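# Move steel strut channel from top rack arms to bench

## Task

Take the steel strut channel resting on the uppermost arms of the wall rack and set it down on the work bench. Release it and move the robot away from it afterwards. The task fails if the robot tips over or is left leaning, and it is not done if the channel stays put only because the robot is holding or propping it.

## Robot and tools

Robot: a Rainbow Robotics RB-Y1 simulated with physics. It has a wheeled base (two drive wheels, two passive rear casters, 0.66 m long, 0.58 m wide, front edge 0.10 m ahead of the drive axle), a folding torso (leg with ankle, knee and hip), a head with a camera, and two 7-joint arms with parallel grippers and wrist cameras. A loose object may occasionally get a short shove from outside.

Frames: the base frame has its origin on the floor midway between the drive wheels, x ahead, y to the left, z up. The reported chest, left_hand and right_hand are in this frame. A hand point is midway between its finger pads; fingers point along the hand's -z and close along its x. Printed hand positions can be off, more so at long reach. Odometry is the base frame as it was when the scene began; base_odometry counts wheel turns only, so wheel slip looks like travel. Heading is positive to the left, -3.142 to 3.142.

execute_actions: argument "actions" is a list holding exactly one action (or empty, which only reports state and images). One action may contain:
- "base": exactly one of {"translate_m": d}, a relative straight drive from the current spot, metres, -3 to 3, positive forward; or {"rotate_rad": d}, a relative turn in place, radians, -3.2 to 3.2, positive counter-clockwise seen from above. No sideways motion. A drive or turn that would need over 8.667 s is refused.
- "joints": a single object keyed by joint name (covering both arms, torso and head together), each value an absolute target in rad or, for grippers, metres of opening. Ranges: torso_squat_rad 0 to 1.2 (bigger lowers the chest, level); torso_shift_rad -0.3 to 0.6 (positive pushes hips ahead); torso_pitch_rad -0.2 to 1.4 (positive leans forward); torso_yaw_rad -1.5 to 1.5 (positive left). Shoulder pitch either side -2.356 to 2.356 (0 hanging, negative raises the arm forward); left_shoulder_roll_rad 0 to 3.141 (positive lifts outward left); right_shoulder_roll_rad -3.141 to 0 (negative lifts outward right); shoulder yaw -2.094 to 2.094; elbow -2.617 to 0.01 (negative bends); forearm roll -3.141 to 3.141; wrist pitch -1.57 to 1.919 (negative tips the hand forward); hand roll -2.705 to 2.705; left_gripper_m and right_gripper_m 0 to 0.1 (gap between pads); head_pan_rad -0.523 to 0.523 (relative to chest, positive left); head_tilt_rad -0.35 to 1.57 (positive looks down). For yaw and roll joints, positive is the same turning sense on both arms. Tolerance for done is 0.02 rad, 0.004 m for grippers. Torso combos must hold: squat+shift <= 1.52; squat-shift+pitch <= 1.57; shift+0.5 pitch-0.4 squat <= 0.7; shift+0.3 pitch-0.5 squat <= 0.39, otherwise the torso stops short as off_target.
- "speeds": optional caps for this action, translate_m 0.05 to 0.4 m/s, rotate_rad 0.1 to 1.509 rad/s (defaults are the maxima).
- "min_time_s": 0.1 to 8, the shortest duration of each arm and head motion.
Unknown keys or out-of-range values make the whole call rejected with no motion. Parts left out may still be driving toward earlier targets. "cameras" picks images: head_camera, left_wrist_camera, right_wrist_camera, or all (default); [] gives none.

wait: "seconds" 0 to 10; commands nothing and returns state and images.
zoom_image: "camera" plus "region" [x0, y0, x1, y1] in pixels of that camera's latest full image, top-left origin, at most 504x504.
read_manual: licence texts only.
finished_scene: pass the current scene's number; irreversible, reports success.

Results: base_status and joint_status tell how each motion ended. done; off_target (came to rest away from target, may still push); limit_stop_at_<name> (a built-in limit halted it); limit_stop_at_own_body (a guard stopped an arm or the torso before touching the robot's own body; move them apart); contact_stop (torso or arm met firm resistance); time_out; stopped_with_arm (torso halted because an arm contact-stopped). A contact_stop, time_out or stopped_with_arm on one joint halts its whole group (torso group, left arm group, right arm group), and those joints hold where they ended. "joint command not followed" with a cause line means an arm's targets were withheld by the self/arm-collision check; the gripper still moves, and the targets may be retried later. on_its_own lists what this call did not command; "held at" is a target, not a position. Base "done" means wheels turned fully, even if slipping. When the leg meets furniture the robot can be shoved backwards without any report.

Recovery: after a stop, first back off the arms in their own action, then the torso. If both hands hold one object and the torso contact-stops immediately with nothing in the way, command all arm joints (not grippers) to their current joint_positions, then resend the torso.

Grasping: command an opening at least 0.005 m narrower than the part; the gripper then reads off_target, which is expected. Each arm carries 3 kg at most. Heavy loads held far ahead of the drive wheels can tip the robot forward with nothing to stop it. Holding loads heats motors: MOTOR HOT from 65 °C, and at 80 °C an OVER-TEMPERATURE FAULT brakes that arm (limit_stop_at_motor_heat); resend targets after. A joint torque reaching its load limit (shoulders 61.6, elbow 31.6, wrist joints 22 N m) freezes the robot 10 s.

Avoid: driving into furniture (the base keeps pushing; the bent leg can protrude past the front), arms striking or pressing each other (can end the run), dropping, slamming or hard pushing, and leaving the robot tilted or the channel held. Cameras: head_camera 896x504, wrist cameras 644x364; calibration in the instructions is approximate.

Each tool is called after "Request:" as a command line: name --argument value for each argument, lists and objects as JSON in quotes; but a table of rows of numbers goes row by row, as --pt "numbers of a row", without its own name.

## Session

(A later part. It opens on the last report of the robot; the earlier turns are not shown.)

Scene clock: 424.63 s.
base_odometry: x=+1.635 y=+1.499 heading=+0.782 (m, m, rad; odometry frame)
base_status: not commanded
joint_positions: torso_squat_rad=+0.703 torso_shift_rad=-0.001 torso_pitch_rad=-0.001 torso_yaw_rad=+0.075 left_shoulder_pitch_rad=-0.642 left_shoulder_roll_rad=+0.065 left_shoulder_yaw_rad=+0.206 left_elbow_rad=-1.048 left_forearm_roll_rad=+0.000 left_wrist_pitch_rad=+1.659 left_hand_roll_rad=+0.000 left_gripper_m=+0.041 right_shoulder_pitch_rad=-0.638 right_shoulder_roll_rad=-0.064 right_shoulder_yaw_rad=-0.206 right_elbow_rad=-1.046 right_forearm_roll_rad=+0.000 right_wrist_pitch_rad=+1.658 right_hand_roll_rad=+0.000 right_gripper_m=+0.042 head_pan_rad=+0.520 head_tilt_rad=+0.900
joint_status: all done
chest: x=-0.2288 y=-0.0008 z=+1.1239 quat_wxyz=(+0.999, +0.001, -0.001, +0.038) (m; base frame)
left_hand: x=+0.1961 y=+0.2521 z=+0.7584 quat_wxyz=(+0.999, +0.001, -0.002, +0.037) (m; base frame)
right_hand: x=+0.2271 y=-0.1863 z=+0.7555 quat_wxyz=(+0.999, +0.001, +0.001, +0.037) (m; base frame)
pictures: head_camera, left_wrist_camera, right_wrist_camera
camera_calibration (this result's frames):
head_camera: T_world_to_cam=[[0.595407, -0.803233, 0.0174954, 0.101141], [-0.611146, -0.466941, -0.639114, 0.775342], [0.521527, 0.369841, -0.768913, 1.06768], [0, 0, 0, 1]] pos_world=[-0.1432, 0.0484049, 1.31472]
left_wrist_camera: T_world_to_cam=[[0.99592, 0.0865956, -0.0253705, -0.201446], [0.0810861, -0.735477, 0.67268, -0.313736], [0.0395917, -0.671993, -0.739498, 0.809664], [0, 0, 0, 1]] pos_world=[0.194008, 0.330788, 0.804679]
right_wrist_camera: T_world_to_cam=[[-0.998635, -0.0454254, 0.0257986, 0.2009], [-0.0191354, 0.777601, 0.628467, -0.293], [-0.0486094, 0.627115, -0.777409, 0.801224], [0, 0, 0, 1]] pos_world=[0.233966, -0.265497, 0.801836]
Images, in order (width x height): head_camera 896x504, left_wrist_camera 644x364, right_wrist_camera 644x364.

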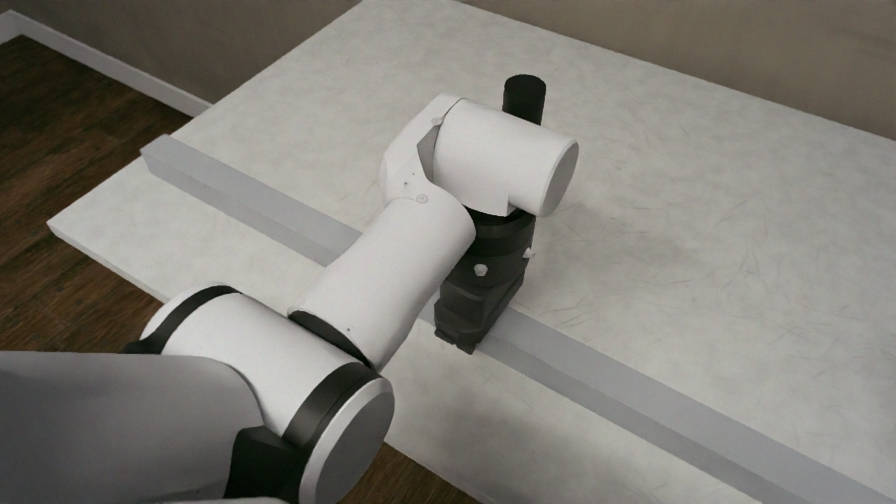

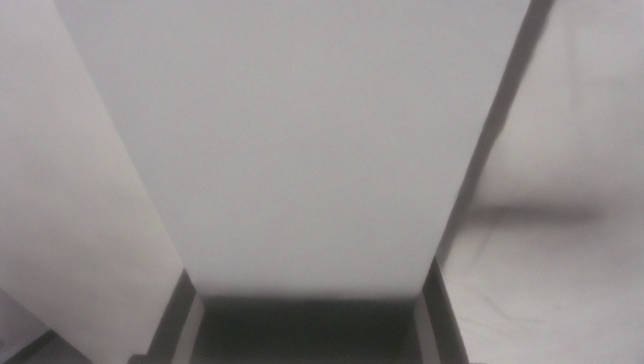

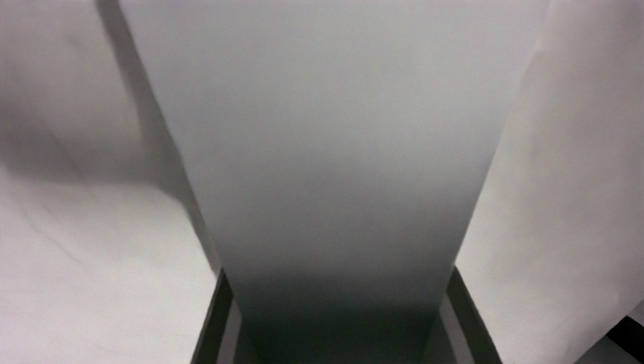

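Request:
execute_actions --actions '[{"joints":{"head_pan_rad":-0.52,"right_elbow_rad":-1.028,"right_wrist_pitch_rad":1.640},"min_time_s":1}]' --cameras '["head_camera","right_wrist_camera"]'

Scene clock: 429.27 s.
base_odometry: x=+1.635 y=+1.499 heading=+0.782 (m, m, rad; odometry frame)
base_status: not commanded
joint_positions: torso_squat_rad=+0.703 torso_shift_rad=-0.001 torso_pitch_rad=-0.002 torso_yaw_rad=+0.075 left_shoulder_pitch_rad=-0.641 left_shoulder_roll_rad=+0.065 left_shoulder_yaw_rad=+0.206 left_elbow_rad=-1.048 left_forearm_roll_rad=+0.000 left_wrist_pitch_rad=+1.658 left_hand_roll_rad=+0.000 left_gripper_m=+0.041 right_shoulder_pitch_rad=-0.643 right_shoulder_roll_rad=-0.065 right_shoulder_yaw_rad=-0.206 right_elbow_rad=-1.030 right_forearm_roll_rad=+0.000 right_wrist_pitch_rad=+1.641 right_hand_roll_rad=+0.000 right_gripper_m=+0.041 head_pan_rad=-0.520 head_tilt_rad=+0.900
joint_status: all done
chest: x=-0.2292 y=-0.0005 z=+1.1239 quat_wxyz=(+0.999, +0.001, -0.001, +0.037) (m; base frame)
left_hand: x=+0.1959 y=+0.2522 z=+0.7582 quat_wxyz=(+0.999, +0.000, -0.002, +0.037) (m; base frame)
right_hand: x=+0.2292 y=-0.1861 z=+0.7539 quat_wxyz=(+0.999, +0.001, -0.002, +0.038) (m; base frame)
pictures: head_camera, right_wrist_camera
camera_calibration (this result's frames):
head_camera: T_world_to_cam=[[-0.391333, -0.920105, 0.0163192, -0.101446], [-0.712098, 0.291537, -0.638688, 0.752952], [0.582902, -0.26156, -0.769293, 1.08166], [0, 0, 0, 1]] pos_world=[-0.134023, -0.029936, 1.31467]
right_wrist_camera: T_world_to_cam=[[-0.998734, -0.0464884, 0.0191974, 0.207789], [-0.0241664, 0.778284, 0.627447, -0.290111], [-0.0441101, 0.626189, -0.778422, 0.799578], [0, 0, 0, 1]] pos_world=[0.235785, -0.265238, 0.80045]
Images, in order (width x height): head_camera 896x504, right_wrist_camera 644x364.

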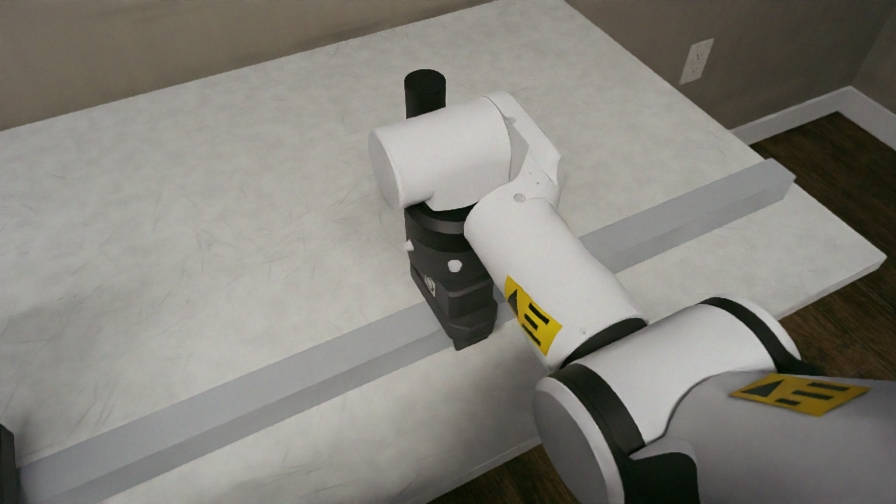

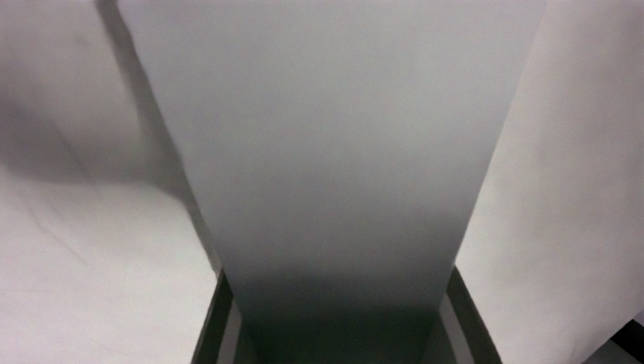

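Request:
execute_actions --actions '[{"joints":{"left_gripper_m":0.09,"right_gripper_m":0.09}}]' --cameras '["left_wrist_camera","right_wrist_camera"]'

Request:
execute_actions --actions '[{"joints":{"torso_squat_rad":0.4,"head_pan_rad":0,"head_tilt_rad":1.0}}]'

Scene clock: 433.60 s.
base_odometry: x=+1.635 y=+1.499 heading=+0.782 (m, m, rad; odometry frame)
base_status: not commanded
joint_positions: torso_squat_rad=+0.703 torso_shift_rad=-0.001 torso_pitch_rad=-0.002 torso_yaw_rad=+0.075 left_shoulder_pitch_rad=-0.641 left_shoulder_roll_rad=+0.065 left_shoulder_yaw_rad=+0.206 left_elbow_rad=-1.048 left_forearm_roll_rad=+0.000 left_wrist_pitch_rad=+1.658 left_hand_roll_rad=+0.000 left_gripper_m=+0.090 right_shoulder_pitch_rad=-0.643 right_shoulder_roll_rad=-0.065 right_shoulder_yaw_rad=-0.206 right_elbow_rad=-1.030 right_forearm_roll_rad=+0.000 right_wrist_pitch_rad=+1.640 right_hand_roll_rad=+0.000 right_gripper_m=+0.090 head_pan_rad=-0.520 head_tilt_rad=+0.900
joint_status: all done
chest: x=-0.2292 y=-0.0005 z=+1.1239 quat_wxyz=(+0.999, +0.001, -0.001, +0.037) (m; base frame)
left_hand: x=+0.1959 y=+0.2522 z=+0.7583 quat_wxyz=(+0.999, +0.000, -0.002, +0.037) (m; base frame)
right_hand: x=+0.2294 y=-0.1862 z=+0.7540 quat_wxyz=(+0.999, +0.000, -0.003, +0.038) (m; base frame)
pictures: left_wrist_camera, right_wrist_camera
camera_calibration (this result's frames):
left_wrist_camera: T_world_to_cam=[[0.99594, 0.0865798, -0.0246656, -0.20175], [0.0805693, -0.734994, 0.67327, -0.314059], [0.0401625, -0.672524, -0.738985, 0.809269], [0, 0, 0, 1]] pos_world=[0.193732, 0.330889, 0.804508]
right_wrist_camera: T_world_to_cam=[[-0.998752, -0.0464416, 0.0183846, 0.20861], [-0.0246459, 0.778362, 0.627331, -0.289894], [-0.0434442, 0.626095, -0.778536, 0.799609], [0, 0, 0, 1]] pos_world=[0.235943, -0.2653, 0.800548]
Images, in order (width x height): left_wrist_camera 644x364, right_wrist_camera 644x364.

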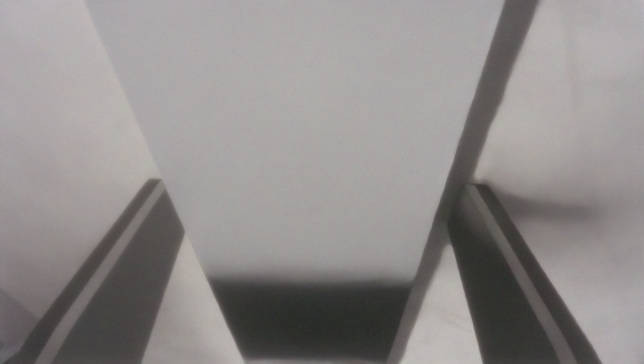

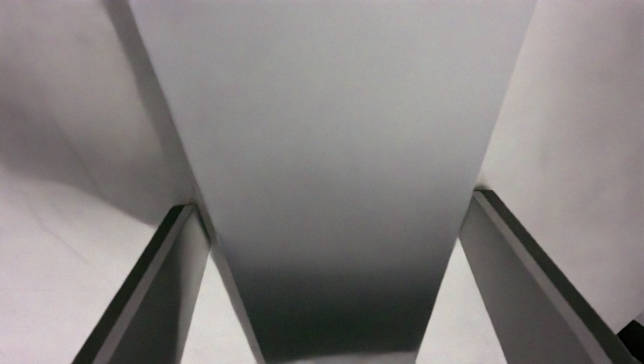

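Scene clock: 435.40 s.
base_odometry: x=+1.635 y=+1.499 heading=+0.782 (m, m, rad; odometry frame)
base_status: not commanded
joint_positions: torso_squat_rad=+0.400 torso_shift_rad=+0.000 torso_pitch_rad=-0.001 torso_yaw_rad=+0.075 left_shoulder_pitch_rad=-0.640 left_shoulder_roll_rad=+0.065 left_shoulder_yaw_rad=+0.206 left_elbow_rad=-1.047 left_forearm_roll_rad=+0.000 left_wrist_pitch_rad=+1.658 left_hand_roll_rad=+0.000 left_gripper_m=+0.090 right_shoulder_pitch_rad=-0.640 right_shoulder_roll_rad=-0.065 right_shoulder_yaw_rad=-0.206 right_elbow_rad=-1.028 right_forearm_roll_rad=+0.000 right_wrist_pitch_rad=+1.640 right_hand_roll_rad=+0.000 right_gripper_m=+0.090 head_pan_rad=+0.000 head_tilt_rad=+1.000
joint_status: all done
chest: x=-0.2284 y=-0.0006 z=+1.2347 quat_wxyz=(+0.999, +0.001, +0.000, +0.037) (m; base frame)
left_hand: x=+0.1954 y=+0.2523 z=+0.8677 quat_wxyz=(+0.999, +0.000, +0.000, +0.038) (m; base frame)
right_hand: x=+0.2279 y=-0.1866 z=+0.8623 quat_wxyz=(+0.999, +0.001, +0.000, +0.037) (m; base frame)
pictures: head_camera, left_wrist_camera, right_wrist_camera
camera_calibration (this result's frames):
head_camera: T_world_to_cam=[[0.119121, -0.992799, 0.0126523, 0.00787015], [-0.822976, -0.105858, -0.558126, 0.686298], [0.555446, 0.0560719, -0.82966, 1.24686], [0, 0, 0, 1]] pos_world=[-0.128694, 0.0105495, 1.41741]
left_wrist_camera: T_world_to_cam=[[0.99581, 0.0869638, -0.028274, -0.195495], [0.0832904, -0.734939, 0.672999, -0.387903], [0.0377469, -0.672535, -0.739103, 0.890756], [0, 0, 0, 1]] pos_world=[0.193362, 0.33098, 0.913892]
right_wrist_camera: T_world_to_cam=[[-0.998651, -0.0456787, 0.0246838, 0.19982], [-0.0200944, 0.778384, 0.627467, -0.358691], [-0.0478754, 0.626124, -0.778252, 0.884837], [0, 0, 0, 1]] pos_world=[0.234704, -0.265691, 0.908761]
Images, in order (width x height): head_camera 896x504, left_wrist_camera 644x364, right_wrist_camera 644x364.

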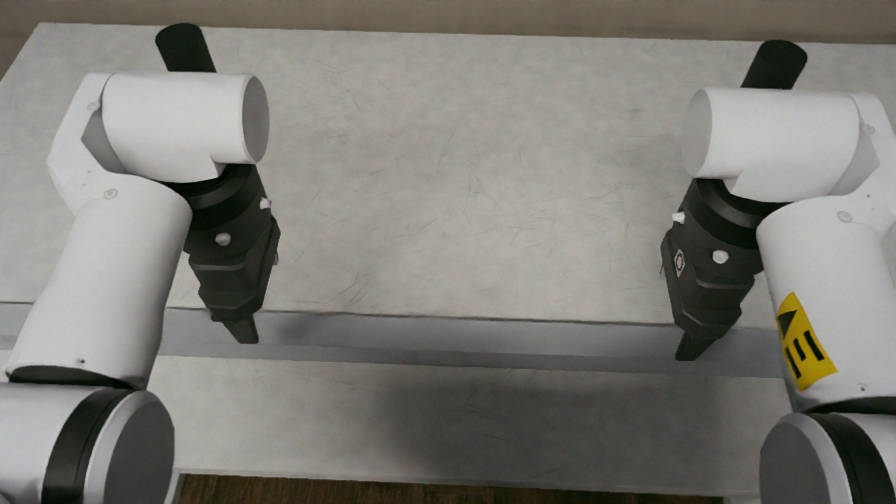

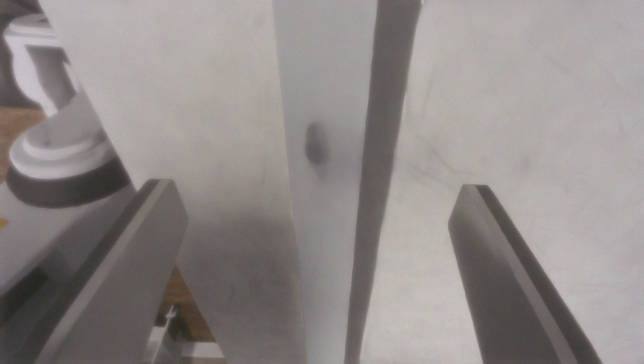

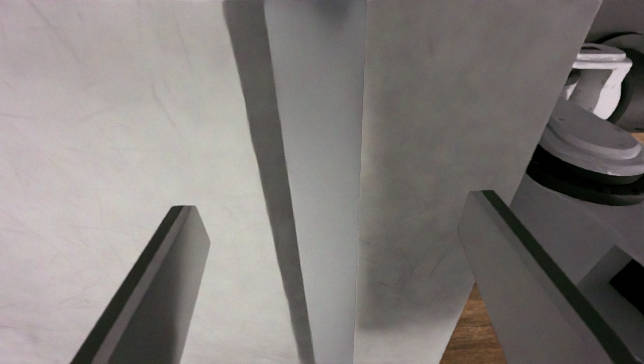

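Request:
execute_actions --actions '[{"base":{"translate_m":-0.9},"joints":{"head_tilt_rad":0.55,"torso_yaw_rad":0}}]' --cameras '["head_camera"]'

Scene clock: 444.93 s.
base_odometry: x=+0.996 y=+0.865 heading=+0.780 (m, m, rad; odometry frame)
base_status: done
joint_positions: torso_squat_rad=+0.400 torso_shift_rad=+0.000 torso_pitch_rad=-0.001 torso_yaw_rad=+0.000 left_shoulder_pitch_rad=-0.640 left_shoulder_roll_rad=+0.065 left_shoulder_yaw_rad=+0.206 left_elbow_rad=-1.047 left_forearm_roll_rad=+0.000 left_wrist_pitch_rad=+1.658 left_hand_roll_rad=+0.000 left_gripper_m=+0.090 right_shoulder_pitch_rad=-0.640 right_shoulder_roll_rad=-0.065 right_shoulder_yaw_rad=-0.206 right_elbow_rad=-1.028 right_forearm_roll_rad=+0.000 right_wrist_pitch_rad=+1.640 right_hand_roll_rad=+0.000 right_gripper_m=+0.090 head_pan_rad=+0.000 head_tilt_rad=+0.550
joint_status: all done
chest: x=-0.2285 y=-0.0006 z=+1.2347 quat_wxyz=(+1.000, +0.001, +0.000, +0.000) (m; base frame)
left_hand: x=+0.2130 y=+0.2199 z=+0.8676 quat_wxyz=(+1.000, +0.001, +0.000, +0.000) (m; base frame)
right_hand: x=+0.2125 y=-0.2202 z=+0.8622 quat_wxyz=(+1.000, +0.001, +0.000, +0.000) (m; base frame)
pictures: head_camera
camera_calibration (this result's frames):
head_camera: T_world_to_cam=[[0.0339755, -0.998957, 0.0305165, -0.037032], [-0.503348, -0.0434823, -0.862989, 1.18959], [0.863415, 0.01396, -0.504301, 0.843772], [0, 0, 0, 1]] pos_world=[-0.128487, 0.00295378, 1.45325]
Images, in order (width x height): head_camera 896x504.

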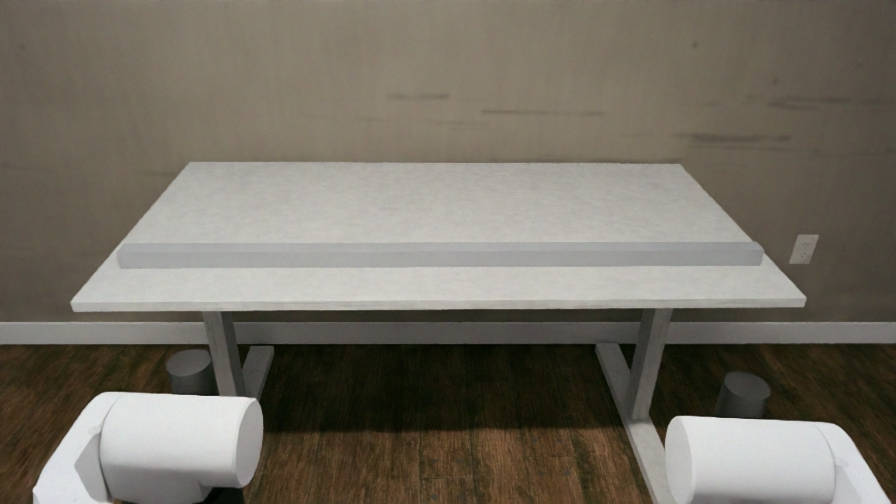

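Request:
finished_scene --scene 1

The scene is finished: the task was done.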